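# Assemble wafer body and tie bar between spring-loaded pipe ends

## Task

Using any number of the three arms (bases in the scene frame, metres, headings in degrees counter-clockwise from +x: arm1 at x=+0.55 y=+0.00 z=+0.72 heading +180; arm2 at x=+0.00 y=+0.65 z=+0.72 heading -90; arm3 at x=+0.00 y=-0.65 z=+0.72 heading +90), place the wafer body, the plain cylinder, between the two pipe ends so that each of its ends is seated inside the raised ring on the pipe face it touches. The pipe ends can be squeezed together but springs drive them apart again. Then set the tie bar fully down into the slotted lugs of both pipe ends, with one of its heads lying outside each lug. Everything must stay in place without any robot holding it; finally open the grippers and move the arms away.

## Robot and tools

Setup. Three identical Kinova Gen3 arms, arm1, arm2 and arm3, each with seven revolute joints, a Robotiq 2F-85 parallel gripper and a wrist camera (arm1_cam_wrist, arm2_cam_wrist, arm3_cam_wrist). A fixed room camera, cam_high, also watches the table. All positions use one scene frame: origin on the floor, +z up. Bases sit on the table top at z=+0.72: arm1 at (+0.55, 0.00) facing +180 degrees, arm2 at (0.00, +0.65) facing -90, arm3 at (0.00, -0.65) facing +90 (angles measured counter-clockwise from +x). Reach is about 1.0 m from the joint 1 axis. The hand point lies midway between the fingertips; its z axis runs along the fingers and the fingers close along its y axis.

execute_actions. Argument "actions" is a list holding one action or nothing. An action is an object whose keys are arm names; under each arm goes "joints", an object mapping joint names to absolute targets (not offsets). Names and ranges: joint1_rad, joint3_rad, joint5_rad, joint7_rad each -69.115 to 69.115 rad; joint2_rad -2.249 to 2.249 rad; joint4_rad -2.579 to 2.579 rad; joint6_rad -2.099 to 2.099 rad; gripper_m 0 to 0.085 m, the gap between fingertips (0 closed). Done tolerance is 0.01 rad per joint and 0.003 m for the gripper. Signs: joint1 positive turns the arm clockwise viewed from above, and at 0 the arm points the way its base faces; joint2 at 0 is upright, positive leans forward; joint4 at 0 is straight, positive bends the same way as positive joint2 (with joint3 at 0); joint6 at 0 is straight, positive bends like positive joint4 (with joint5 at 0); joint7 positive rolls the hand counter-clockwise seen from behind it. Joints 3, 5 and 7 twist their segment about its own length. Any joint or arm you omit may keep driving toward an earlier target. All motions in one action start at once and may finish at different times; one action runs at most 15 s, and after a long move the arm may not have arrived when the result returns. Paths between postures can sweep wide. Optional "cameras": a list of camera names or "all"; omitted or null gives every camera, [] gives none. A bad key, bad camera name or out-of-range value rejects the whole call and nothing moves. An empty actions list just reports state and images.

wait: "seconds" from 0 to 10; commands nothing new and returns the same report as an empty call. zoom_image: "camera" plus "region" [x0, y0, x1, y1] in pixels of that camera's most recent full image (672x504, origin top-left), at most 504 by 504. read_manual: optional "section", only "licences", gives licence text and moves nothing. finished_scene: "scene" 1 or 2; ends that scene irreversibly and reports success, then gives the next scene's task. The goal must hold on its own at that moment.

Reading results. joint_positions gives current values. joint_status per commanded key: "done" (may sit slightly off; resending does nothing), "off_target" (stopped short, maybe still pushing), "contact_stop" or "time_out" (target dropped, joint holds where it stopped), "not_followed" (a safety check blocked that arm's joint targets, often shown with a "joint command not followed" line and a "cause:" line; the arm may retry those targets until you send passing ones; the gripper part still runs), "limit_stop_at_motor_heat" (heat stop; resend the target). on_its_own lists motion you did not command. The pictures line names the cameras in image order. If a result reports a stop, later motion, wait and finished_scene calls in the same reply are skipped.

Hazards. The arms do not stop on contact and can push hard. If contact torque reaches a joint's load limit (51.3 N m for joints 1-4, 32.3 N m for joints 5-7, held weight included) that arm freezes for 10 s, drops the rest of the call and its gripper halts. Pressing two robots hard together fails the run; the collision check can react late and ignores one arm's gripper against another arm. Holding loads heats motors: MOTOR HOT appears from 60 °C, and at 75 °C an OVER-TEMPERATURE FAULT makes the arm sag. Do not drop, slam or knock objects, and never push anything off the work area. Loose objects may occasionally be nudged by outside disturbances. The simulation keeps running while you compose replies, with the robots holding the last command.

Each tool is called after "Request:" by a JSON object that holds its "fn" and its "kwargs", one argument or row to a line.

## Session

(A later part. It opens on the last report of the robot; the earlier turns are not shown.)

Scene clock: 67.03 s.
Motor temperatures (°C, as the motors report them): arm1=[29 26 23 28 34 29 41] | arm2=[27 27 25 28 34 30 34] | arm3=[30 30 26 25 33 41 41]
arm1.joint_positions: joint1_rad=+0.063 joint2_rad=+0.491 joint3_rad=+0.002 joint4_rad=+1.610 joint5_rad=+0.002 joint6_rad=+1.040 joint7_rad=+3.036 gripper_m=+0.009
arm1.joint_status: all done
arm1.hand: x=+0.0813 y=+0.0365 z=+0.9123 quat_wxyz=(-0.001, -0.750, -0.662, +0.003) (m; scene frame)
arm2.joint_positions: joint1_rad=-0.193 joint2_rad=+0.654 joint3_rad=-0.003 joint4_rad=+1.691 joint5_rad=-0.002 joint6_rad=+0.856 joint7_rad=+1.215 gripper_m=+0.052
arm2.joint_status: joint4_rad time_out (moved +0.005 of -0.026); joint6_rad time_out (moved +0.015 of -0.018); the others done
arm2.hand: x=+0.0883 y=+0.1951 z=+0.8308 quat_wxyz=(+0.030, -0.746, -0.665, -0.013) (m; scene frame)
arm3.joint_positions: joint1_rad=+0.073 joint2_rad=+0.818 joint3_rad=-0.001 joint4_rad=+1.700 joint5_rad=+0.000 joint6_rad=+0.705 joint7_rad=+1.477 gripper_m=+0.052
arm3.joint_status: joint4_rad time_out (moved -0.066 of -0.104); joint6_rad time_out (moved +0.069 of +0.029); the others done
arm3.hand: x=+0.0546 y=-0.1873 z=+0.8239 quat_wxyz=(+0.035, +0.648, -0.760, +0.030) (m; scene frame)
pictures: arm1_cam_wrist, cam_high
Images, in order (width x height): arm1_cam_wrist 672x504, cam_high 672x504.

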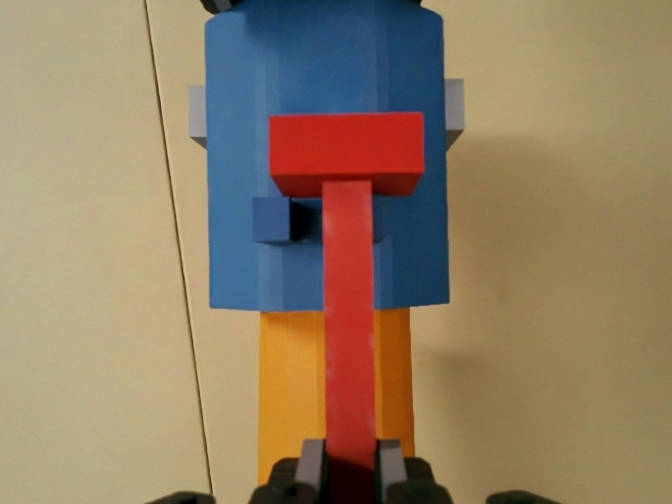

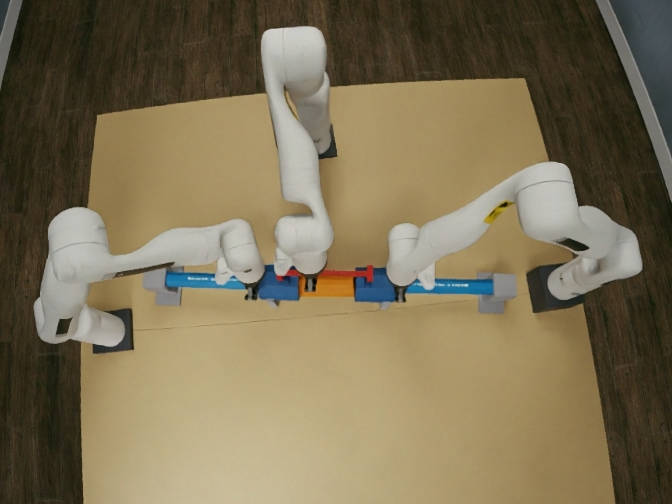

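Request:
{"fn": "execute_actions", "kwargs": {
  "actions": [
    {"arm1":{"joints":{"joint1_rad":0.07,"joint7_rad":3.045,"joint2_rad":0.511,"joint4_rad":1.583,"joint6_rad":1.048}}}
  ],
  "cameras": ["arm1_cam_wrist"]
}}

Scene clock: 67.77 s.
Motor temperatures (°C, as the motors report them): arm1=[29 26 23 28 34 29 41] | arm2=[27 27 25 28 34 30 34] | arm3=[30 30 26 25 33 41 41]
arm1.joint_positions: joint1_rad=+0.070 joint2_rad=+0.512 joint3_rad=+0.000 joint4_rad=+1.584 joint5_rad=+0.000 joint6_rad=+1.048 joint7_rad=+3.045 gripper_m=+0.009
arm1.joint_status: all done
arm1.hand: x=+0.0736 y=+0.0386 z=+0.9098 quat_wxyz=(-0.003, -0.749, -0.663, +0.003) (m; scene frame)
arm2.joint_positions: joint1_rad=-0.193 joint2_rad=+0.654 joint3_rad=-0.003 joint4_rad=+1.691 joint5_rad=-0.002 joint6_rad=+0.856 joint7_rad=+1.215 gripper_m=+0.052
arm2.joint_status: not commanded
arm2.hand: x=+0.0883 y=+0.1951 z=+0.8308 quat_wxyz=(+0.030, -0.746, -0.665, -0.013) (m; scene frame)
arm3.joint_positions: joint1_rad=+0.073 joint2_rad=+0.818 joint3_rad=-0.001 joint4_rad=+1.700 joint5_rad=+0.000 joint6_rad=+0.705 joint7_rad=+1.477 gripper_m=+0.052
arm3.joint_status: not commanded
arm3.hand: x=+0.0546 y=-0.1873 z=+0.8239 quat_wxyz=(+0.035, +0.648, -0.760, +0.030) (m; scene frame)
pictures: arm1_cam_wrist
Images, in order (width x height): arm1_cam_wrist 672x504.

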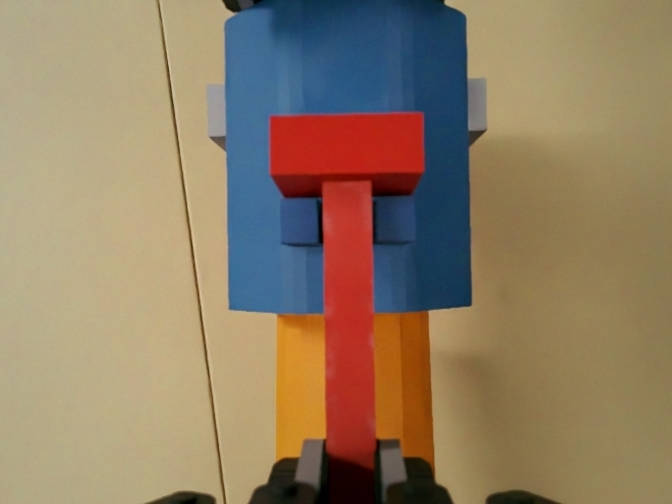

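Request:
{"fn": "execute_actions", "kwargs": {
  "actions": [
    {"arm1":{"joints":{"joint1_rad":0.075,"joint7_rad":3.05,"joint2_rad":0.543,"joint4_rad":1.6216,"joint6_rad":0.977}}}
  ],
  "cameras": ["arm1_cam_wrist","cam_high"]
}}

Request:
{"fn": "zoom_image", "kwargs": {
  "camera": "cam_high",
  "region": [230, 230, 430, 330]
}}

Scene clock: 69.93 s.
Motor temperatures (°C, as the motors report them): arm1=[29 26 23 28 34 29 41] | arm2=[27 27 25 28 34 30 34] | arm3=[30 30 26 25 33 41 41]
arm1.joint_positions: joint1_rad=+0.075 joint2_rad=+0.515 joint3_rad=+0.000 joint4_rad=+1.617 joint5_rad=-0.001 joint6_rad=+0.989 joint7_rad=+3.050 gripper_m=+0.009
arm1.joint_status: joint2_rad time_out (moved +0.003 of +0.031); joint6_rad time_out (moved -0.059 of -0.071); the others done
arm1.hand: x=+0.0714 y=+0.0402 z=+0.8996 quat_wxyz=(+0.005, -0.749, -0.663, +0.011) (m; scene frame)
arm2.joint_positions: joint1_rad=-0.193 joint2_rad=+0.654 joint3_rad=-0.002 joint4_rad=+1.691 joint5_rad=-0.002 joint6_rad=+0.856 joint7_rad=+1.215 gripper_m=+0.052
arm2.joint_status: not commanded
arm2.hand: x=+0.0881 y=+0.1951 z=+0.8308 quat_wxyz=(+0.030, -0.746, -0.665, -0.013) (m; scene frame)
arm3.joint_positions: joint1_rad=+0.073 joint2_rad=+0.818 joint3_rad=-0.001 joint4_rad=+1.700 joint5_rad=+0.000 joint6_rad=+0.705 joint7_rad=+1.477 gripper_m=+0.052
arm3.joint_status: not commanded
arm3.hand: x=+0.0546 y=-0.1873 z=+0.8239 quat_wxyz=(+0.035, +0.648, -0.760, +0.030) (m; scene frame)
pictures: arm1_cam_wrist, cam_high
Images, in order (width x height): arm1_cam_wrist 672x504, cam_high 672x504.

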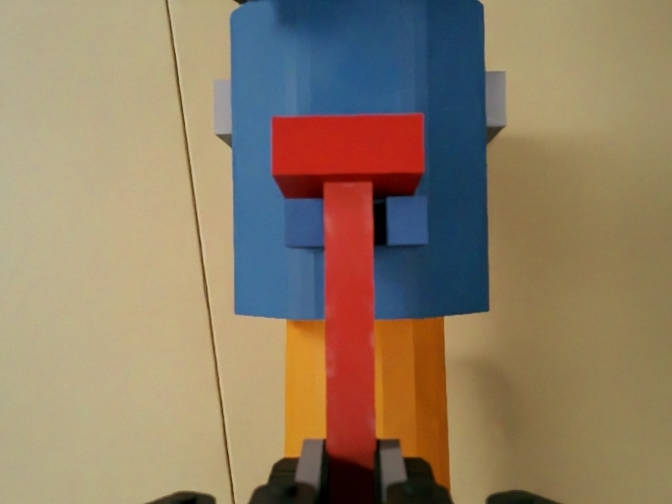

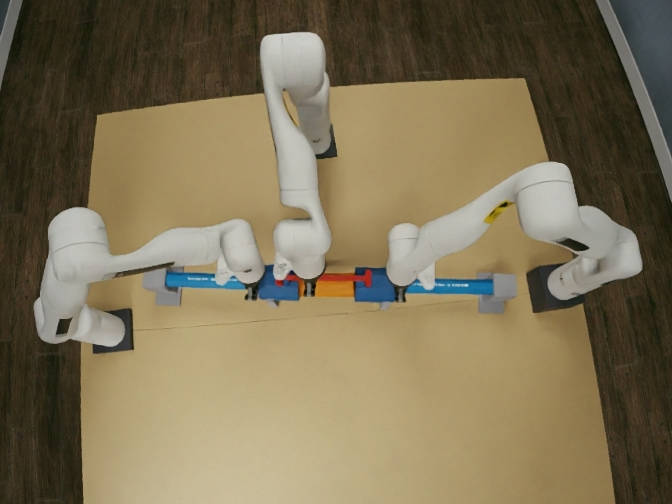

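Region (230, 230, 430, 330) of cam_high's 672x504 image, scaled by 2.520, with more detail than that image has.

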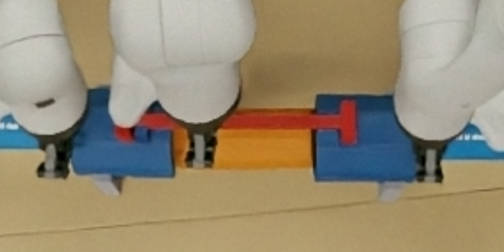

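Request:
{"fn": "execute_actions", "kwargs": {
  "actions": [
    {"arm1":{"joints":{"joint2_rad":0.199,"joint4_rad":1.922,"joint6_rad":1.021}}}
  ],
  "cameras": []
}}

Request:
{"fn": "execute_actions", "kwargs": {
  "actions": [
    {"arm1":{"joints":{"joint1_rad":-0.07,"joint7_rad":-0.235}}}
  ],
  "cameras": []
}}

Request:
{"fn": "execute_actions", "kwargs": {
  "actions": [
    {"arm1":{"joints":{"joint2_rad":0.496,"joint4_rad":1.473,"joint6_rad":1.173}}}
  ],
  "cameras": ["arm1_cam_wrist","cam_high"]
}}

Scene clock: 71.53 s.
Motor temperatures (°C, as the motors report them): arm1=[29 26 23 28 34 29 41] | arm2=[27 27 25 28 34 30 34] | arm3=[30 30 26 25 33 41 41]
arm1.joint_positions: joint1_rad=+0.074 joint2_rad=+0.200 joint3_rad=+0.000 joint4_rad=+1.923 joint5_rad=+0.000 joint6_rad=+1.021 joint7_rad=+3.051 gripper_m=+0.009
arm1.joint_status: all done
arm1.hand: x=+0.2007 y=+0.0372 z=+0.9478 quat_wxyz=(-0.003, -0.749, -0.663, +0.003) (m; scene frame)
arm2.joint_positions: joint1_rad=-0.193 joint2_rad=+0.654 joint3_rad=-0.003 joint4_rad=+1.691 joint5_rad=-0.002 joint6_rad=+0.856 joint7_rad=+1.215 gripper_m=+0.052
arm2.joint_status: not commanded
arm2.hand: x=+0.0886 y=+0.1953 z=+0.8308 quat_wxyz=(+0.030, -0.746, -0.665, -0.013) (m; scene frame)
arm3.joint_positions: joint1_rad=+0.073 joint2_rad=+0.818 joint3_rad=-0.001 joint4_rad=+1.700 joint5_rad=+0.000 joint6_rad=+0.705 joint7_rad=+1.477 gripper_m=+0.052
arm3.joint_status: not commanded
arm3.hand: x=+0.0546 y=-0.1873 z=+0.8239 quat_wxyz=(+0.035, +0.648, -0.760, +0.030) (m; scene frame)
pictures: none
No camera images: the call's "cameras" was empty. Leave "cameras" out to get every camera's image.

Scene clock: 74.73 s.
Motor temperatures (°C, as the motors report them): arm1=[29 26 23 28 34 29 41] | arm2=[27 27 25 28 34 30 34] | arm3=[30 30 26 25 33 41 41]
arm1.joint_positions: joint1_rad=-0.070 joint2_rad=+0.200 joint3_rad=+0.000 joint4_rad=+1.923 joint5_rad=+0.000 joint6_rad=+1.021 joint7_rad=-0.235 gripper_m=+0.009
arm1.joint_status: all done
arm1.hand: x=+0.1992 y=-0.0136 z=+0.9483 quat_wxyz=(-0.003, -0.663, +0.749, -0.003) (m; scene frame)
arm2.joint_positions: joint1_rad=-0.193 joint2_rad=+0.654 joint3_rad=-0.003 joint4_rad=+1.691 joint5_rad=-0.002 joint6_rad=+0.856 joint7_rad=+1.215 gripper_m=+0.052
arm2.joint_status: not commanded
arm2.hand: x=+0.0886 y=+0.1953 z=+0.8308 quat_wxyz=(+0.030, -0.746, -0.665, -0.013) (m; scene frame)
arm3.joint_positions: joint1_rad=+0.073 joint2_rad=+0.818 joint3_rad=-0.001 joint4_rad=+1.700 joint5_rad=+0.000 joint6_rad=+0.705 joint7_rad=+1.477 gripper_m=+0.052
arm3.joint_status: not commanded
arm3.hand: x=+0.0546 y=-0.1873 z=+0.8239 quat_wxyz=(+0.035, +0.648, -0.760, +0.030) (m; scene frame)
pictures: none
No camera images: the call's "cameras" was empty. Leave "cameras" out to get every camera's image.

Scene clock: 76.37 s.
Motor temperatures (°C, as the motors report them): arm1=[29 26 23 28 34 29 41] | arm2=[27 27 25 28 34 30 34] | arm3=[30 30 26 26 33 41 41]
arm1.joint_positions: joint1_rad=-0.070 joint2_rad=+0.497 joint3_rad=+0.000 joint4_rad=+1.474 joint5_rad=+0.000 joint6_rad=+1.173 joint7_rad=-0.235 gripper_m=+0.009
arm1.joint_status: all done
arm1.hand: x=+0.0613 y=-0.0294 z=+0.9486 quat_wxyz=(-0.003, -0.663, +0.748, -0.003) (m; scene frame)
arm2.joint_positions: joint1_rad=-0.193 joint2_rad=+0.654 joint3_rad=-0.003 joint4_rad=+1.691 joint5_rad=-0.002 joint6_rad=+0.856 joint7_rad=+1.215 gripper_m=+0.052
arm2.joint_status: not commanded
arm2.hand: x=+0.0886 y=+0.1953 z=+0.8308 quat_wxyz=(+0.030, -0.746, -0.665, -0.013) (m; scene frame)
arm3.joint_positions: joint1_rad=+0.073 joint2_rad=+0.818 joint3_rad=-0.001 joint4_rad=+1.700 joint5_rad=+0.000 joint6_rad=+0.705 joint7_rad=+1.477 gripper_m=+0.052
arm3.joint_status: not commanded
arm3.hand: x=+0.0546 y=-0.1873 z=+0.8239 quat_wxyz=(+0.035, +0.648, -0.760, +0.030) (m; scene frame)
pictures: arm1_cam_wrist, cam_high
Images, in order (width x height): arm1_cam_wrist 672x504, cam_high 672x504.

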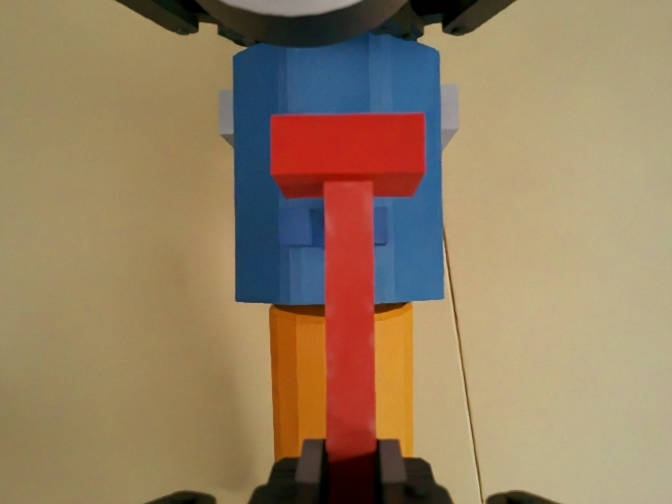

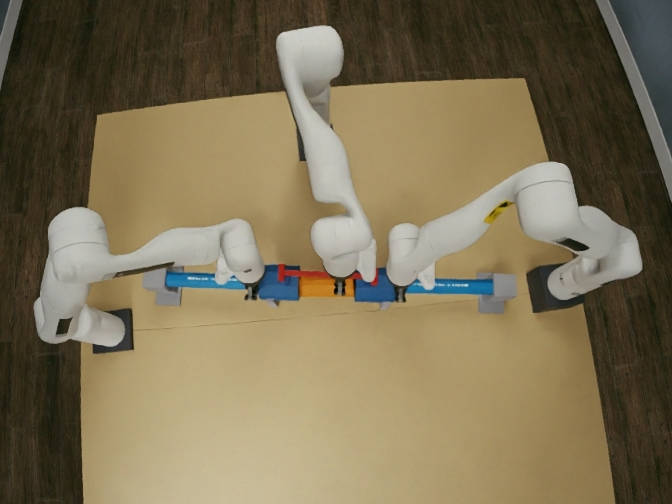

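Request:
{"fn": "execute_actions", "kwargs": {
  "actions": [
    {"arm1":{"joints":{"joint1_rad":-0.123,"joint7_rad":1.283}},"arm3":{"joints":{"joint4_rad":1.715,"joint6_rad":0.695}}}
  ],
  "cameras": []
}}

Request:
{"fn": "execute_actions", "kwargs": {
  "actions": [
    {"arm1":{"joints":{"joint2_rad":0.627,"joint4_rad":1.63,"joint6_rad":0.885}}}
  ],
  "cameras": ["cam_high"]
}}

Request:
{"fn": "execute_actions", "kwargs": {
  "actions": [
    {"arm2":{"joints":{"joint1_rad":-0.187,"joint2_rad":0.65,"joint4_rad":1.66,"joint6_rad":0.823}},"arm3":{"joints":{"joint1_rad":0.075,"joint2_rad":0.815,"joint4_rad":1.675,"joint6_rad":0.665}}}
  ],
  "cameras": ["cam_high"]
}}

Scene clock: 78.40 s.
Motor temperatures (°C, as the motors report them): arm1=[29 26 23 28 34 29 41] | arm2=[27 27 25 28 34 30 34] | arm3=[30 30 26 26 33 41 41]
arm1.joint_positions: joint1_rad=-0.123 joint2_rad=+0.497 joint3_rad=+0.000 joint4_rad=+1.474 joint5_rad=+0.000 joint6_rad=+1.173 joint7_rad=+1.283 gripper_m=+0.009
arm1.joint_status: all done
arm1.hand: x=+0.0637 y=-0.0553 z=+0.9486 quat_wxyz=(-0.004, -0.998, +0.060, +0.000) (m; scene frame)
arm2.joint_positions: joint1_rad=-0.192 joint2_rad=+0.653 joint3_rad=-0.002 joint4_rad=+1.691 joint5_rad=-0.001 joint6_rad=+0.856 joint7_rad=+1.215 gripper_m=+0.052
arm2.joint_status: not commanded
arm2.hand: x=+0.0879 y=+0.1949 z=+0.8309 quat_wxyz=(+0.030, -0.746, -0.665, -0.012) (m; scene frame)
arm3.joint_positions: joint1_rad=+0.072 joint2_rad=+0.814 joint3_rad=-0.002 joint4_rad=+1.717 joint5_rad=-0.001 joint6_rad=+0.699 joint7_rad=+1.476 gripper_m=+0.052
arm3.joint_status: all done
arm3.hand: x=+0.0531 y=-0.1935 z=+0.8230 quat_wxyz=(+0.038, +0.648, -0.760, +0.032) (m; scene frame)
pictures: none
No camera images: the call's "cameras" was empty. Leave "cameras" out to get every camera's image.

Scene clock: 81.07 s.
Motor temperatures (°C, as the motors report them): arm1=[29 26 23 28 34 29 41] | arm2=[27 27 25 28 34 30 34] | arm3=[30 30 26 25 33 41 41]
arm1.joint_positions: joint1_rad=-0.123 joint2_rad=+0.606 joint3_rad=+0.000 joint4_rad=+1.627 joint5_rad=+0.000 joint6_rad=+0.894 joint7_rad=+1.283 gripper_m=+0.009
arm1.joint_status: joint2_rad time_out (moved +0.108 of +0.130); the others done
arm1.hand: x=+0.0608 y=-0.0563 z=+0.8540 quat_wxyz=(-0.006, -0.998, +0.060, +0.008) (m; scene frame)
arm2.joint_positions: joint1_rad=-0.192 joint2_rad=+0.653 joint3_rad=-0.002 joint4_rad=+1.691 joint5_rad=-0.001 joint6_rad=+0.857 joint7_rad=+1.215 gripper_m=+0.052
arm2.joint_status: not commanded
arm2.hand: x=+0.0874 y=+0.1950 z=+0.8310 quat_wxyz=(+0.030, -0.746, -0.665, -0.012) (m; scene frame)
arm3.joint_positions: joint1_rad=+0.072 joint2_rad=+0.814 joint3_rad=-0.003 joint4_rad=+1.717 joint5_rad=-0.001 joint6_rad=+0.700 joint7_rad=+1.477 gripper_m=+0.052
arm3.joint_status: not commanded
arm3.hand: x=+0.0528 y=-0.1942 z=+0.8230 quat_wxyz=(+0.039, +0.648, -0.760, +0.033) (m; scene frame)
pictures: cam_high
Images, in order (width x height): cam_high 672x504.

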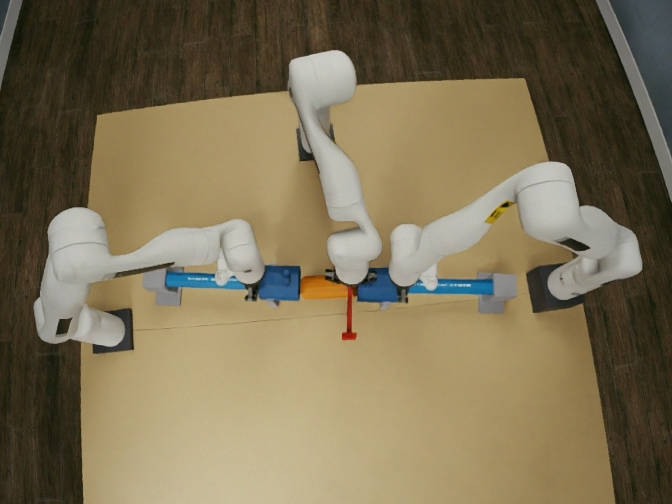

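not run: a stop came earlier in this reply.

Request:
{"fn": "zoom_image", "kwargs": {
  "camera": "cam_high",
  "region": [230, 240, 430, 350]
}}

Region (230, 240, 430, 350) of cam_high's 672x504 image, scaled by 2.520, with more detail than that image has; it fills the top 277 rows of this view, and the rest is white.

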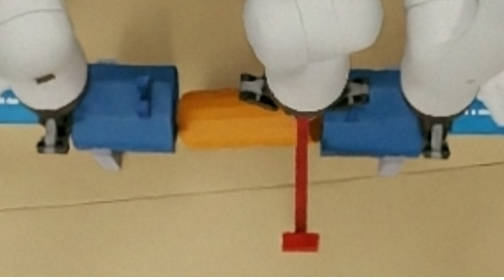

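Request:
{"fn": "execute_actions", "kwargs": {
  "actions": [
    {"arm1":{"joints":{"joint2_rad":0.496,"joint4_rad":1.473,"joint6_rad":1.173}}}
  ],
  "cameras": []
}}

Request:
{"fn": "execute_actions", "kwargs": {
  "actions": [
    {"arm1":{"joints":{"joint1_rad":0,"joint7_rad":2.976,"joint2_rad":0.087,"joint4_rad":2.06,"joint6_rad":0.995}},"arm2":{"joints":{"joint1_rad":-0.215,"joint2_rad":0.573,"joint4_rad":1.829,"joint6_rad":0.74,"joint7_rad":1.19}},"arm3":{"joints":{"joint1_rad":0.065,"joint2_rad":0.686,"joint4_rad":2.017,"joint6_rad":0.439}}}
  ],
  "cameras": []
}}

Request:
{"fn": "execute_actions", "kwargs": {
  "actions": [
    {"arm1":{"joints":{"joint2_rad":0.565,"joint4_rad":2.336,"joint6_rad":0.24}}}
  ],
  "cameras": []
}}

Request:
{"fn": "execute_actions", "kwargs": {
  "actions": [
    {"arm1":{"joints":{"gripper_m":0.085}}}
  ],
  "cameras": []
}}

Request:
{"fn": "execute_actions", "kwargs": {
  "actions": [
    {"arm1":{"joints":{"joint2_rad":0.087,"joint4_rad":2.06,"joint6_rad":0.995}}}
  ],
  "cameras": ["arm1_cam_wrist"]
}}

Request:
{"fn": "execute_actions", "kwargs": {
  "actions": [
    {"arm1":{"joints":{"joint1_rad":-0.015,"joint7_rad":2.961,"joint2_rad":0.496,"joint4_rad":1.473,"joint6_rad":1.173}}}
  ],
  "cameras": ["arm1_cam_wrist","cam_high"]
}}

Scene clock: 82.47 s.
Motor temperatures (°C, as the motors report them): arm1=[29 26 23 28 34 29 41] | arm2=[27 27 25 28 34 30 34] | arm3=[30 30 26 25 33 41 41]
arm1.joint_positions: joint1_rad=-0.123 joint2_rad=+0.497 joint3_rad=+0.000 joint4_rad=+1.474 joint5_rad=+0.000 joint6_rad=+1.173 joint7_rad=+1.283 gripper_m=+0.009
arm1.joint_status: all done
arm1.hand: x=+0.0637 y=-0.0553 z=+0.9486 quat_wxyz=(-0.004, -0.998, +0.060, +0.000) (m; scene frame)
arm2.joint_positions: joint1_rad=-0.192 joint2_rad=+0.653 joint3_rad=-0.002 joint4_rad=+1.691 joint5_rad=-0.001 joint6_rad=+0.857 joint7_rad=+1.215 gripper_m=+0.052
arm2.joint_status: not commanded
arm2.hand: x=+0.0874 y=+0.1950 z=+0.8310 quat_wxyz=(+0.030, -0.746, -0.665, -0.012) (m; scene frame)
arm3.joint_positions: joint1_rad=+0.072 joint2_rad=+0.814 joint3_rad=-0.003 joint4_rad=+1.717 joint5_rad=-0.001 joint6_rad=+0.700 joint7_rad=+1.477 gripper_m=+0.052
arm3.joint_status: not commanded
arm3.hand: x=+0.0528 y=-0.1942 z=+0.8230 quat_wxyz=(+0.039, +0.648, -0.760, +0.033) (m; scene frame)
pictures: none
No camera images: the call's "cameras" was empty. Leave "cameras" out to get every camera's image.

Scene clock: 84.60 s.
Motor temperatures (°C, as the motors report them): arm1=[29 26 23 28 34 29 41] | arm2=[27 27 25 28 34 30 34] | arm3=[30 30 26 25 33 41 41]
arm1.joint_positions: joint1_rad=+0.000 joint2_rad=+0.088 joint3_rad=+0.000 joint4_rad=+2.061 joint5_rad=+0.000 joint6_rad=+0.995 joint7_rad=+2.976 gripper_m=+0.009
arm1.joint_status: all done
arm1.hand: x=+0.2500 y=+0.0133 z=+0.9478 quat_wxyz=(-0.003, -0.749, -0.663, +0.003) (m; scene frame)
arm2.joint_positions: joint1_rad=-0.215 joint2_rad=+0.573 joint3_rad=+0.000 joint4_rad=+1.829 joint5_rad=+0.000 joint6_rad=+0.740 joint7_rad=+1.190 gripper_m=+0.052
arm2.joint_status: all done
arm2.hand: x=+0.0909 y=+0.2188 z=+0.8371 quat_wxyz=(+0.005, -0.748, -0.664, +0.002) (m; scene frame)
arm3.joint_positions: joint1_rad=+0.065 joint2_rad=+0.686 joint3_rad=+0.000 joint4_rad=+2.017 joint5_rad=+0.000 joint6_rad=+0.439 joint7_rad=+1.476 gripper_m=+0.052
arm3.joint_status: all done
arm3.hand: x=+0.0480 y=-0.2521 z=+0.8322 quat_wxyz=(+0.007, +0.651, -0.759, +0.002) (m; scene frame)
pictures: none
No camera images: the call's "cameras" was empty. Leave "cameras" out to get every camera's image.

Scene clock: 86.27 s.
Motor temperatures (°C, as the motors report them): arm1=[29 26 23 28 34 29 41] | arm2=[27 28 25 28 34 30 34] | arm3=[30 30 26 25 33 41 41]
arm1.joint_positions: joint1_rad=+0.000 joint2_rad=+0.563 joint3_rad=+0.000 joint4_rad=+2.336 joint5_rad=+0.000 joint6_rad=+0.240 joint7_rad=+2.976 gripper_m=+0.009
arm1.joint_status: all done
arm1.hand: x=+0.2482 y=+0.0116 z=+0.7511 quat_wxyz=(-0.001, -0.749, -0.663, +0.004) (m; scene frame)
arm2.joint_positions: joint1_rad=-0.215 joint2_rad=+0.573 joint3_rad=+0.000 joint4_rad=+1.829 joint5_rad=+0.000 joint6_rad=+0.740 joint7_rad=+1.190 gripper_m=+0.052
arm2.joint_status: not commanded
arm2.hand: x=+0.0909 y=+0.2188 z=+0.8371 quat_wxyz=(+0.005, -0.748, -0.664, +0.002) (m; scene frame)
arm3.joint_positions: joint1_rad=+0.065 joint2_rad=+0.686 joint3_rad=+0.000 joint4_rad=+2.017 joint5_rad=+0.000 joint6_rad=+0.439 joint7_rad=+1.476 gripper_m=+0.052
arm3.joint_status: not commanded
arm3.hand: x=+0.0480 y=-0.2521 z=+0.8322 quat_wxyz=(+0.007, +0.651, -0.759, +0.002) (m; scene frame)
pictures: none
No camera images: the call's "cameras" was empty. Leave "cameras" out to get every camera's image.

Scene clock: 87.50 s.
Motor temperatures (°C, as the motors report them): arm1=[29 26 23 28 34 29 41] | arm2=[27 28 25 28 34 30 34] | arm3=[30 30 26 25 33 41 41]
arm1.joint_positions: joint1_rad=+0.000 joint2_rad=+0.565 joint3_rad=+0.000 joint4_rad=+2.336 joint5_rad=+0.000 joint6_rad=+0.240 joint7_rad=+2.976 gripper_m=+0.085
arm1.joint_status: all done
arm1.hand: x=+0.2489 y=+0.0117 z=+0.7504 quat_wxyz=(-0.002, -0.749, -0.663, +0.004) (m; scene frame)
arm2.joint_positions: joint1_rad=-0.215 joint2_rad=+0.573 joint3_rad=+0.000 joint4_rad=+1.829 joint5_rad=+0.000 joint6_rad=+0.740 joint7_rad=+1.190 gripper_m=+0.052
arm2.joint_status: not commanded
arm2.hand: x=+0.0909 y=+0.2188 z=+0.8371 quat_wxyz=(+0.005, -0.748, -0.664, +0.002) (m; scene frame)
arm3.joint_positions: joint1_rad=+0.065 joint2_rad=+0.686 joint3_rad=+0.000 joint4_rad=+2.017 joint5_rad=+0.000 joint6_rad=+0.439 joint7_rad=+1.476 gripper_m=+0.052
arm3.joint_status: not commanded
arm3.hand: x=+0.0480 y=-0.2521 z=+0.8322 quat_wxyz=(+0.007, +0.651, -0.759, +0.002) (m; scene frame)
pictures: none
No camera images: the call's "cameras" was empty. Leave "cameras" out to get every camera's image.

Scene clock: 89.17 s.
Motor temperatures (°C, as the motors report them): arm1=[29 26 23 28 34 29 41] | arm2=[27 28 25 28 34 30 34] | arm3=[30 30 26 25 33 41 41]
arm1.joint_positions: joint1_rad=+0.000 joint2_rad=+0.087 joint3_rad=+0.000 joint4_rad=+2.060 joint5_rad=+0.000 joint6_rad=+0.995 joint7_rad=+2.976 gripper_m=+0.085
arm1.joint_status: all done
arm1.hand: x=+0.2497 y=+0.0133 z=+0.9481 quat_wxyz=(-0.002, -0.749, -0.663, +0.003) (m; scene frame)
arm2.joint_positions: joint1_rad=-0.215 joint2_rad=+0.573 joint3_rad=+0.000 joint4_rad=+1.829 joint5_rad=+0.000 joint6_rad=+0.740 joint7_rad=+1.190 gripper_m=+0.052
arm2.joint_status: not commanded
arm2.hand: x=+0.0909 y=+0.2188 z=+0.8371 quat_wxyz=(+0.005, -0.748, -0.664, +0.002) (m; scene frame)
arm3.joint_positions: joint1_rad=+0.065 joint2_rad=+0.686 joint3_rad=+0.000 joint4_rad=+2.017 joint5_rad=+0.000 joint6_rad=+0.439 joint7_rad=+1.476 gripper_m=+0.052
arm3.joint_status: not commanded
arm3.hand: x=+0.0480 y=-0.2521 z=+0.8322 quat_wxyz=(+0.007, +0.651, -0.759, +0.002) (m; scene frame)
pictures: arm1_cam_wrist
Images, in order (width x height): arm1_cam_wrist 672x504.

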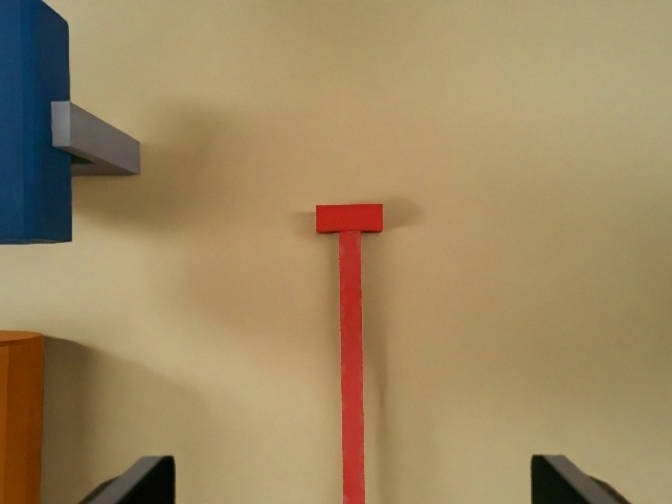

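Scene clock: 90.97 s.
Motor temperatures (°C, as the motors report them): arm1=[29 26 23 28 34 29 41] | arm2=[27 28 25 28 34 30 34] | arm3=[30 30 26 25 33 41 41]
arm1.joint_positions: joint1_rad=-0.015 joint2_rad=+0.496 joint3_rad=+0.000 joint4_rad=+1.473 joint5_rad=+0.000 joint6_rad=+1.173 joint7_rad=+2.961 gripper_m=+0.085
arm1.joint_status: all done
arm1.hand: x=+0.0600 y=-0.0025 z=+0.9491 quat_wxyz=(-0.002, -0.749, -0.663, +0.003) (m; scene frame)
arm2.joint_positions: joint1_rad=-0.215 joint2_rad=+0.573 joint3_rad=+0.000 joint4_rad=+1.829 joint5_rad=+0.000 joint6_rad=+0.740 joint7_rad=+1.190 gripper_m=+0.052
arm2.joint_status: not commanded
arm2.hand: x=+0.0909 y=+0.2188 z=+0.8371 quat_wxyz=(+0.005, -0.748, -0.664, +0.002) (m; scene frame)
arm3.joint_positions: joint1_rad=+0.065 joint2_rad=+0.686 joint3_rad=+0.000 joint4_rad=+2.017 joint5_rad=+0.000 joint6_rad=+0.439 joint7_rad=+1.476 gripper_m=+0.052
arm3.joint_status: not commanded
arm3.hand: x=+0.0480 y=-0.2521 z=+0.8322 quat_wxyz=(+0.007, +0.651, -0.759, +0.002) (m; scene frame)
pictures: arm1_cam_wrist, cam_high
Images, in order (width x height): arm1_cam_wrist 672x504, cam_high 672x504.

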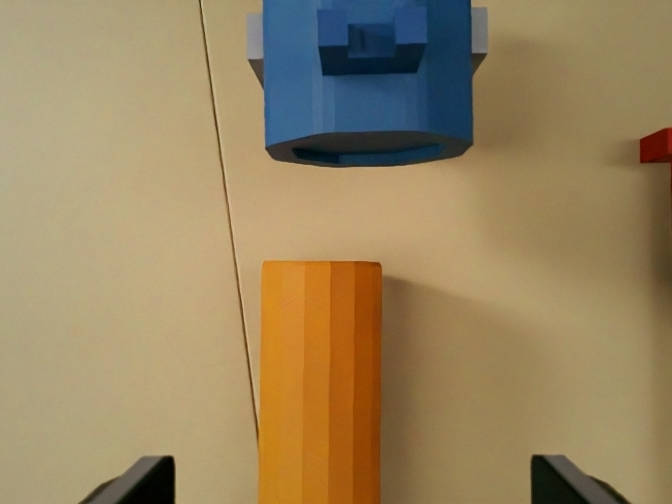

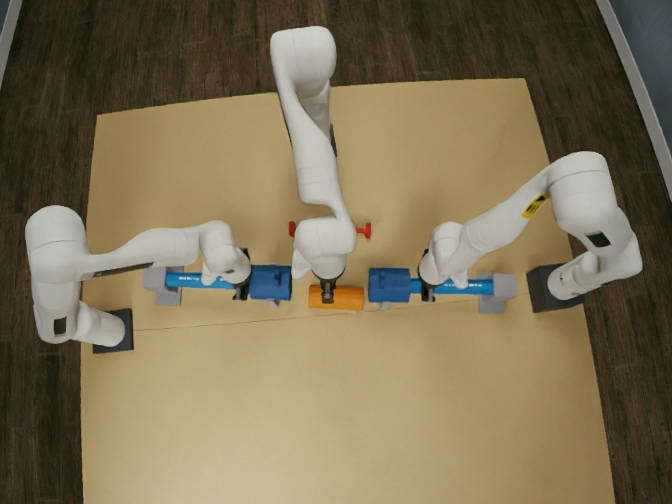

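Request:
{"fn": "execute_actions", "kwargs": {
  "actions": [
    {"arm1":{"joints":{"joint1_rad":-0.067,"joint7_rad":2.909,"joint2_rad":0.53,"joint4_rad":1.415,"joint6_rad":1.197}}}
  ],
  "cameras": []
}}

Request:
{"fn": "execute_actions", "kwargs": {
  "actions": [
    {"arm1":{"joints":{"joint2_rad":0.806,"joint4_rad":1.636,"joint6_rad":0.70}}}
  ],
  "cameras": ["arm1_cam_wrist"]
}}

Request:
{"fn": "execute_actions", "kwargs": {
  "actions": [
    {"arm1":{"joints":{"gripper_m":0.05}}}
  ],
  "cameras": ["arm1_cam_wrist"]
}}

Scene clock: 91.90 s.
Motor temperatures (°C, as the motors report them): arm1=[29 26 23 28 34 29 41] | arm2=[27 28 25 28 34 30 34] | arm3=[30 30 26 25 33 41 41]
arm1.joint_positions: joint1_rad=-0.067 joint2_rad=+0.530 joint3_rad=+0.000 joint4_rad=+1.415 joint5_rad=+0.000 joint6_rad=+1.197 joint7_rad=+2.909 gripper_m=+0.085
arm1.joint_status: all done
arm1.hand: x=+0.0457 y=-0.0296 z=+0.9493 quat_wxyz=(-0.002, -0.749, -0.663, +0.003) (m; scene frame)
arm2.joint_positions: joint1_rad=-0.215 joint2_rad=+0.573 joint3_rad=+0.000 joint4_rad=+1.829 joint5_rad=+0.000 joint6_rad=+0.740 joint7_rad=+1.190 gripper_m=+0.052
arm2.joint_status: not commanded
arm2.hand: x=+0.0909 y=+0.2188 z=+0.8371 quat_wxyz=(+0.005, -0.748, -0.664, +0.002) (m; scene frame)
arm3.joint_positions: joint1_rad=+0.065 joint2_rad=+0.686 joint3_rad=+0.000 joint4_rad=+2.017 joint5_rad=+0.000 joint6_rad=+0.439 joint7_rad=+1.476 gripper_m=+0.052
arm3.joint_status: not commanded
arm3.hand: x=+0.0480 y=-0.2521 z=+0.8322 quat_wxyz=(+0.007, +0.651, -0.759, +0.002) (m; scene frame)
pictures: none
No camera images: the call's "cameras" was empty. Leave "cameras" out to get every camera's image.

Scene clock: 93.27 s.
Motor temperatures (°C, as the motors report them): arm1=[29 26 23 28 34 29 41] | arm2=[27 28 25 28 34 30 34] | arm3=[30 30 26 25 33 41 41]
arm1.joint_positions: joint1_rad=-0.067 joint2_rad=+0.806 joint3_rad=+0.000 joint4_rad=+1.636 joint5_rad=+0.000 joint6_rad=+0.700 joint7_rad=+2.909 gripper_m=+0.085
arm1.joint_status: all done
arm1.hand: x=+0.0445 y=-0.0313 z=+0.7520 quat_wxyz=(-0.002, -0.749, -0.663, +0.003) (m; scene frame)
arm2.joint_positions: joint1_rad=-0.215 joint2_rad=+0.573 joint3_rad=+0.000 joint4_rad=+1.829 joint5_rad=+0.000 joint6_rad=+0.740 joint7_rad=+1.190 gripper_m=+0.052
arm2.joint_status: not commanded
arm2.hand: x=+0.0909 y=+0.2188 z=+0.8371 quat_wxyz=(+0.005, -0.748, -0.664, +0.002) (m; scene frame)
arm3.joint_positions: joint1_rad=+0.065 joint2_rad=+0.686 joint3_rad=+0.000 joint4_rad=+2.017 joint5_rad=+0.000 joint6_rad=+0.439 joint7_rad=+1.476 gripper_m=+0.052
arm3.joint_status: not commanded
arm3.hand: x=+0.0480 y=-0.2521 z=+0.8322 quat_wxyz=(+0.007, +0.651, -0.759, +0.002) (m; scene frame)
pictures: arm1_cam_wrist
Images, in order (width x height): arm1_cam_wrist 672x504.

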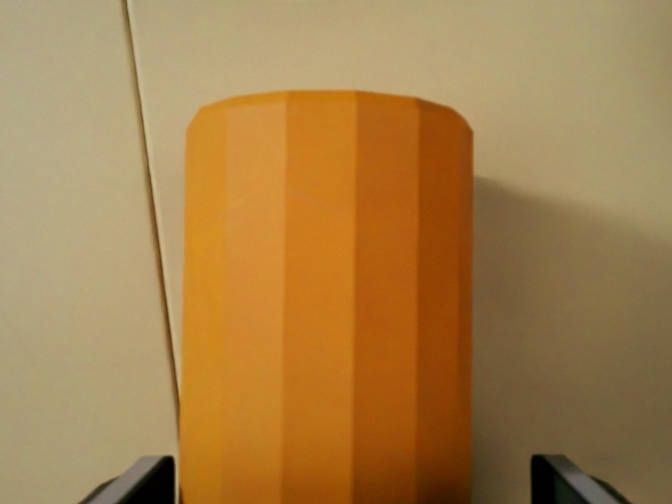

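Scene clock: 94.03 s.
Motor temperatures (°C, as the motors report them): arm1=[29 26 23 28 34 29 41] | arm2=[27 28 25 28 34 30 34] | arm3=[30 30 26 25 33 41 41]
arm1.joint_positions: joint1_rad=-0.067 joint2_rad=+0.804 joint3_rad=+0.000 joint4_rad=+1.635 joint5_rad=+0.000 joint6_rad=+0.700 joint7_rad=+2.909 gripper_m=+0.061
arm1.joint_status: gripper_m off_target (ended at +0.061, target +0.050)
arm1.hand: x=+0.0437 y=-0.0313 z=+0.7530 quat_wxyz=(-0.002, -0.749, -0.663, +0.004) (m; scene frame)
arm2.joint_positions: joint1_rad=-0.215 joint2_rad=+0.573 joint3_rad=+0.000 joint4_rad=+1.829 joint5_rad=+0.000 joint6_rad=+0.740 joint7_rad=+1.190 gripper_m=+0.052
arm2.joint_status: not commanded
arm2.hand: x=+0.0909 y=+0.2188 z=+0.8371 quat_wxyz=(+0.005, -0.748, -0.664, +0.002) (m; scene frame)
arm3.joint_positions: joint1_rad=+0.065 joint2_rad=+0.686 joint3_rad=+0.000 joint4_rad=+2.017 joint5_rad=+0.000 joint6_rad=+0.439 joint7_rad=+1.476 gripper_m=+0.052
arm3.joint_status: not commanded
arm3.hand: x=+0.0480 y=-0.2521 z=+0.8322 quat_wxyz=(+0.007, +0.651, -0.759, +0.002) (m; scene frame)
pictures: arm1_cam_wrist
Images, in order (width x height): arm1_cam_wrist 672x504.

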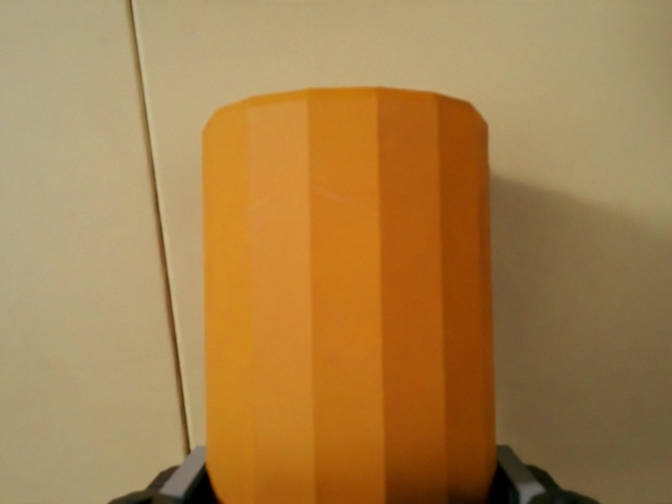

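Request:
{"fn": "execute_actions", "kwargs": {
  "actions": [
    {"arm1":{"joints":{"joint1_rad":-0.01,"joint7_rad":-0.175,"joint2_rad":0.484,"joint4_rad":1.496,"joint6_rad":1.163}}}
  ],
  "cameras": []
}}

Request:
{"fn": "execute_actions", "kwargs": {
  "actions": [
    {"arm1":{"joints":{"joint2_rad":0.678,"joint4_rad":1.689,"joint6_rad":0.775}},"arm3":{"joints":{"joint1_rad":0.072,"joint2_rad":0.75,"joint4_rad":1.835,"joint6_rad":0.557}}}
  ],
  "cameras": ["arm1_cam_wrist","cam_high"]
}}

Scene clock: 99.43 s.
Motor temperatures (°C, as the motors report them): arm1=[29 26 23 28 34 29 41] | arm2=[27 28 25 28 34 30 34] | arm3=[30 31 26 25 33 41 41]
arm1.joint_positions: joint1_rad=-0.010 joint2_rad=+0.486 joint3_rad=+0.000 joint4_rad=+1.497 joint5_rad=+0.000 joint6_rad=+1.163 joint7_rad=-0.175 gripper_m=+0.061
arm1.joint_status: all done
arm1.hand: x=+0.0666 y=+0.0004 z=+0.9471 quat_wxyz=(-0.002, -0.663, +0.748, -0.003) (m; scene frame)
arm2.joint_positions: joint1_rad=-0.215 joint2_rad=+0.573 joint3_rad=+0.000 joint4_rad=+1.829 joint5_rad=+0.000 joint6_rad=+0.740 joint7_rad=+1.190 gripper_m=+0.052
arm2.joint_status: not commanded
arm2.hand: x=+0.0909 y=+0.2188 z=+0.8371 quat_wxyz=(+0.005, -0.748, -0.664, +0.002) (m; scene frame)
arm3.joint_positions: joint1_rad=+0.065 joint2_rad=+0.686 joint3_rad=+0.000 joint4_rad=+2.017 joint5_rad=+0.000 joint6_rad=+0.439 joint7_rad=+1.476 gripper_m=+0.052
arm3.joint_status: not commanded
arm3.hand: x=+0.0480 y=-0.2521 z=+0.8322 quat_wxyz=(+0.007, +0.651, -0.759, +0.002) (m; scene frame)
pictures: none
No camera images: the call's "cameras" was empty. Leave "cameras" out to get every camera's image.

Scene clock: 100.63 s.
Motor temperatures (°C, as the motors report them): arm1=[29 26 23 28 34 29 41] | arm2=[27 28 25 28 34 30 34] | arm3=[30 31 26 25 33 41 41]
arm1.joint_positions: joint1_rad=-0.010 joint2_rad=+0.679 joint3_rad=+0.000 joint4_rad=+1.690 joint5_rad=+0.000 joint6_rad=+0.775 joint7_rad=-0.175 gripper_m=+0.061
arm1.joint_status: all done
arm1.hand: x=+0.0665 y=-0.0003 z=+0.8031 quat_wxyz=(-0.002, -0.663, +0.749, -0.003) (m; scene frame)
arm2.joint_positions: joint1_rad=-0.215 joint2_rad=+0.573 joint3_rad=+0.000 joint4_rad=+1.829 joint5_rad=+0.000 joint6_rad=+0.740 joint7_rad=+1.190 gripper_m=+0.052
arm2.joint_status: not commanded
arm2.hand: x=+0.0909 y=+0.2188 z=+0.8371 quat_wxyz=(+0.005, -0.748, -0.664, +0.002) (m; scene frame)
arm3.joint_positions: joint1_rad=+0.072 joint2_rad=+0.751 joint3_rad=+0.000 joint4_rad=+1.840 joint5_rad=+0.000 joint6_rad=+0.562 joint7_rad=+1.476 gripper_m=+0.052
arm3.joint_status: all done
arm3.hand: x=+0.0537 y=-0.2040 z=+0.8306 quat_wxyz=(+0.010, +0.649, -0.761, +0.005) (m; scene frame)
pictures: arm1_cam_wrist, cam_high
Images, in order (width x height): arm1_cam_wrist 672x504, cam_high 672x504.

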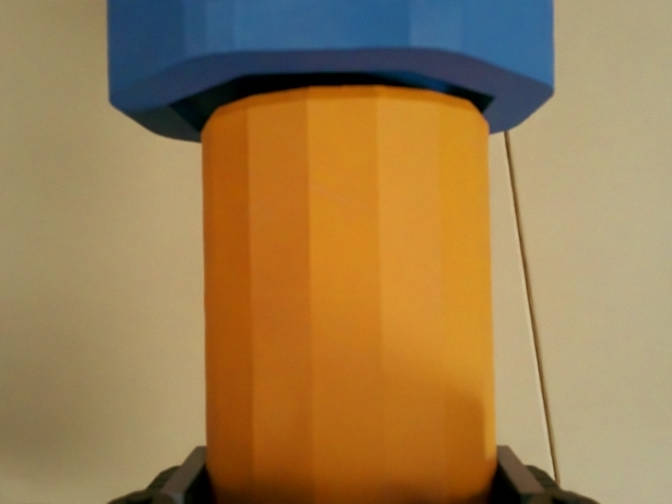

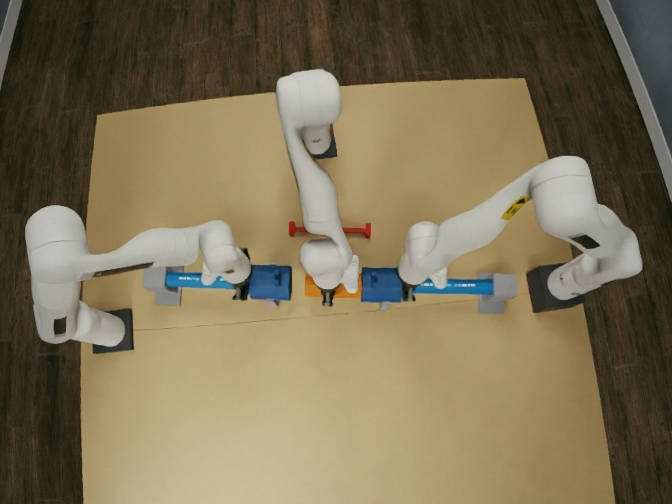

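Request:
{"fn": "execute_actions", "kwargs": {
  "actions": [
    {"arm1":{"joints":{"joint2_rad":0.667,"joint4_rad":1.708,"joint6_rad":0.767,"joint7_rad":-0.195}}}
  ],
  "cameras": []
}}

Request:
{"fn": "execute_actions", "kwargs": {
  "actions": [
    {"arm2":{"joints":{"joint1_rad":-0.187,"joint2_rad":0.65,"joint4_rad":1.669,"joint6_rad":0.823,"joint7_rad":1.214}},"arm3":{"joints":{"joint1_rad":0.074,"joint2_rad":0.784,"joint4_rad":1.744,"joint6_rad":0.614}}}
  ],
  "cameras": ["arm1_cam_wrist","cam_high"]
}}

Request:
{"fn": "zoom_image", "kwargs": {
  "camera": "cam_high",
  "region": [230, 230, 430, 330]
}}

Scene clock: 101.40 s.
Motor temperatures (°C, as the motors report them): arm1=[29 26 23 28 34 29 41] | arm2=[27 28 25 28 34 30 34] | arm3=[30 31 26 25 33 41 41]
arm1.joint_positions: joint1_rad=-0.010 joint2_rad=+0.669 joint3_rad=+0.000 joint4_rad=+1.709 joint5_rad=+0.000 joint6_rad=+0.767 joint7_rad=-0.195 gripper_m=+0.061
arm1.joint_status: all done
arm1.hand: x=+0.0720 y=-0.0004 z=+0.8040 quat_wxyz=(-0.002, -0.656, +0.755, -0.003) (m; scene frame)
arm2.joint_positions: joint1_rad=-0.215 joint2_rad=+0.573 joint3_rad=+0.000 joint4_rad=+1.829 joint5_rad=+0.000 joint6_rad=+0.740 joint7_rad=+1.190 gripper_m=+0.052
arm2.joint_status: not commanded
arm2.hand: x=+0.0909 y=+0.2188 z=+0.8371 quat_wxyz=(+0.005, -0.748, -0.664, +0.002) (m; scene frame)
arm3.joint_positions: joint1_rad=+0.072 joint2_rad=+0.751 joint3_rad=+0.000 joint4_rad=+1.840 joint5_rad=+0.000 joint6_rad=+0.562 joint7_rad=+1.476 gripper_m=+0.052
arm3.joint_status: not commanded
arm3.hand: x=+0.0537 y=-0.2040 z=+0.8306 quat_wxyz=(+0.010, +0.649, -0.761, +0.005) (m; scene frame)
pictures: none
No camera images: the call's "cameras" was empty. Leave "cameras" out to get every camera's image.

Scene clock: 103.97 s.
Motor temperatures (°C, as the motors report them): arm1=[29 27 23 28 34 29 41] | arm2=[27 28 25 28 34 30 34] | arm3=[30 31 26 26 33 41 41]
arm1.joint_positions: joint1_rad=-0.007 joint2_rad=+0.668 joint3_rad=+0.003 joint4_rad=+1.710 joint5_rad=+0.002 joint6_rad=+0.768 joint7_rad=-0.195 gripper_m=+0.061
arm1.joint_status: not commanded
arm1.hand: x=+0.0726 y=+0.0030 z=+0.8042 quat_wxyz=(-0.001, -0.654, +0.756, -0.002) (m; scene frame)
arm2.joint_positions: joint1_rad=-0.190 joint2_rad=+0.652 joint3_rad=-0.001 joint4_rad=+1.684 joint5_rad=-0.001 joint6_rad=+0.839 joint7_rad=+1.215 gripper_m=+0.052
arm2.joint_status: joint4_rad time_out (moved -0.145 of -0.160); joint6_rad time_out (moved +0.099 of +0.083); the others done
arm2.hand: x=+0.0887 y=+0.1856 z=+0.8329 quat_wxyz=(+0.019, -0.747, -0.664, -0.006) (m; scene frame)
arm3.joint_positions: joint1_rad=+0.072 joint2_rad=+0.788 joint3_rad=-0.001 joint4_rad=+1.773 joint5_rad=+0.000 joint6_rad=+0.643 joint7_rad=+1.477 gripper_m=+0.052
arm3.joint_status: joint4_rad time_out (moved -0.067 of -0.096); joint6_rad time_out (moved +0.081 of +0.052); the others done
arm3.hand: x=+0.0538 y=-0.2009 z=+0.8253 quat_wxyz=(+0.028, +0.649, -0.760, +0.023) (m; scene frame)
pictures: arm1_cam_wrist, cam_high
Images, in order (width x height): arm1_cam_wrist 672x504, cam_high 672x504.

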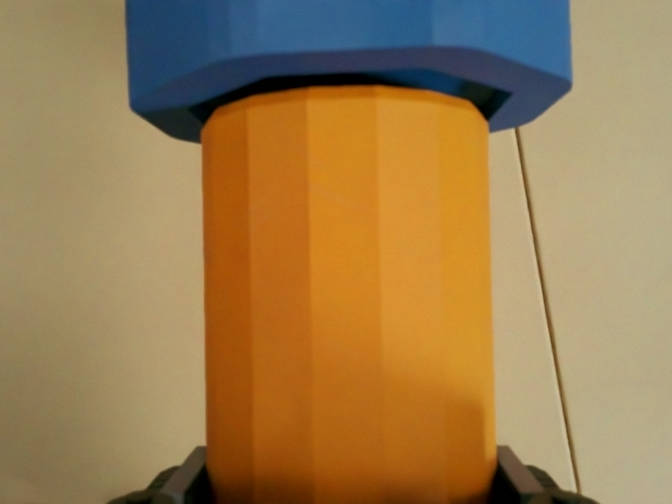

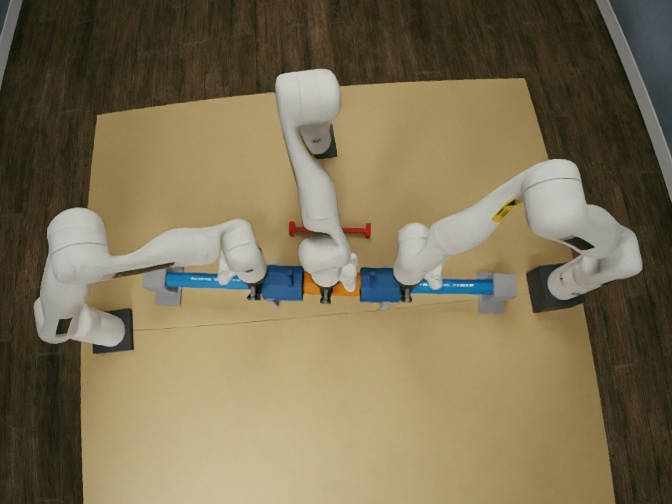

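Region (230, 230, 430, 330) of cam_high's 672x504 image, scaled by 2.520, with more detail than that image has.

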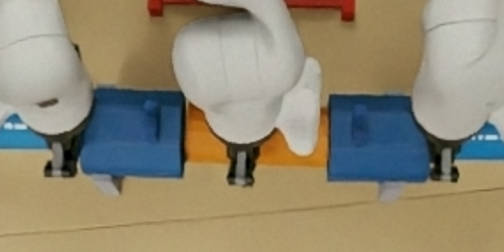

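Request:
{"fn": "execute_actions", "kwargs": {
  "actions": [
    {"arm1":{"joints":{"joint1_rad":-0.01,"joint3_rad":0,"joint5_rad":0,"joint2_rad":0.661,"joint4_rad":1.711,"joint6_rad":0.77}},"arm3":{"joints":{"joint2_rad":0.751,"joint4_rad":1.84,"joint6_rad":0.562}}}
  ],
  "cameras": []
}}

Request:
{"fn": "execute_actions", "kwargs": {
  "actions": [
    {"arm3":{"joints":{"joint1_rad":0.074,"joint2_rad":0.784,"joint4_rad":1.744,"joint6_rad":0.614}}}
  ],
  "cameras": ["arm1_cam_wrist","cam_high"]
}}

Request:
{"fn": "zoom_image", "kwargs": {
  "camera": "cam_high",
  "region": [230, 230, 430, 330]
}}

Scene clock: 105.00 s.
Motor temperatures (°C, as the motors report them): arm1=[29 27 23 28 34 29 41] | arm2=[27 28 25 28 34 30 34] | arm3=[30 31 26 26 33 41 41]
arm1.joint_positions: joint1_rad=-0.010 joint2_rad=+0.663 joint3_rad=+0.000 joint4_rad=+1.712 joint5_rad=+0.000 joint6_rad=+0.770 joint7_rad=-0.195 gripper_m=+0.061
arm1.joint_status: all done
arm1.hand: x=+0.0733 y=-0.0003 z=+0.8062 quat_wxyz=(-0.002, -0.656, +0.755, -0.003) (m; scene frame)
arm2.joint_positions: joint1_rad=-0.190 joint2_rad=+0.652 joint3_rad=-0.001 joint4_rad=+1.684 joint5_rad=-0.001 joint6_rad=+0.839 joint7_rad=+1.215 gripper_m=+0.052
arm2.joint_status: not commanded
arm2.hand: x=+0.0887 y=+0.1856 z=+0.8329 quat_wxyz=(+0.019, -0.747, -0.664, -0.006) (m; scene frame)
arm3.joint_positions: joint1_rad=+0.072 joint2_rad=+0.753 joint3_rad=-0.001 joint4_rad=+1.843 joint5_rad=+0.000 joint6_rad=+0.564 joint7_rad=+1.476 gripper_m=+0.052
arm3.joint_status: all done
arm3.hand: x=+0.0535 y=-0.2072 z=+0.8290 quat_wxyz=(+0.013, +0.648, -0.761, +0.008) (m; scene frame)
pictures: none
No camera images: the call's "cameras" was empty. Leave "cameras" out to get every camera's image.

Scene clock: 107.37 s.
Motor temperatures (°C, as the motors report them): arm1=[29 27 23 28 34 29 41] | arm2=[27 28 25 28 34 30 34] | arm3=[30 31 26 26 33 41 41]
arm1.joint_positions: joint1_rad=-0.007 joint2_rad=+0.662 joint3_rad=+0.003 joint4_rad=+1.712 joint5_rad=+0.002 joint6_rad=+0.771 joint7_rad=-0.195 gripper_m=+0.061
arm1.joint_status: not commanded
arm1.hand: x=+0.0737 y=+0.0033 z=+0.8063 quat_wxyz=(-0.001, -0.654, +0.756, -0.002) (m; scene frame)
arm2.joint_positions: joint1_rad=-0.191 joint2_rad=+0.651 joint3_rad=-0.002 joint4_rad=+1.685 joint5_rad=-0.002 joint6_rad=+0.841 joint7_rad=+1.215 gripper_m=+0.052
arm2.joint_status: not commanded
arm2.hand: x=+0.0891 y=+0.1868 z=+0.8329 quat_wxyz=(+0.020, -0.747, -0.664, -0.007) (m; scene frame)
arm3.joint_positions: joint1_rad=+0.072 joint2_rad=+0.788 joint3_rad=-0.001 joint4_rad=+1.772 joint5_rad=+0.000 joint6_rad=+0.642 joint7_rad=+1.477 gripper_m=+0.052
arm3.joint_status: joint4_rad time_out (moved -0.070 of -0.099); joint6_rad time_out (moved +0.078 of +0.050); the others done
arm3.hand: x=+0.0540 y=-0.2005 z=+0.8254 quat_wxyz=(+0.028, +0.648, -0.760, +0.023) (m; scene frame)
pictures: arm1_cam_wrist, cam_high
Images, in order (width x height): arm1_cam_wrist 672x504, cam_high 672x504.

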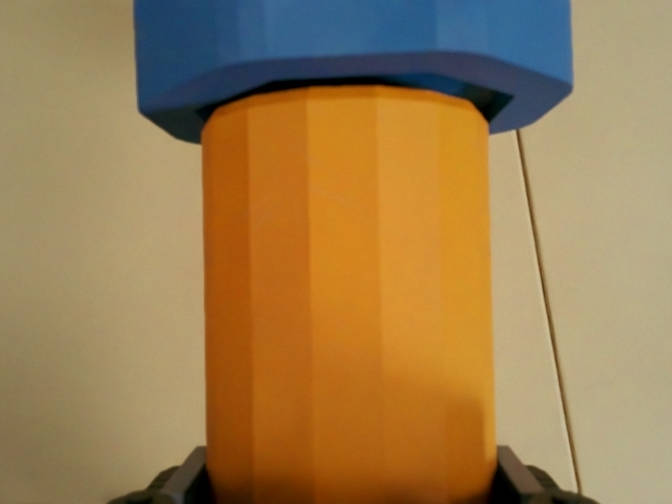

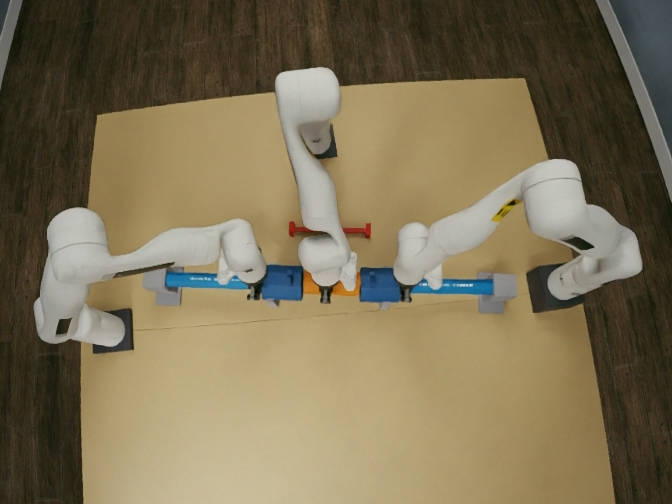

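Region (230, 230, 430, 330) of cam_high's 672x504 image, scaled by 2.520, with more detail than that image has.

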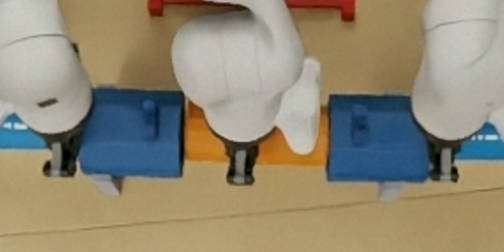

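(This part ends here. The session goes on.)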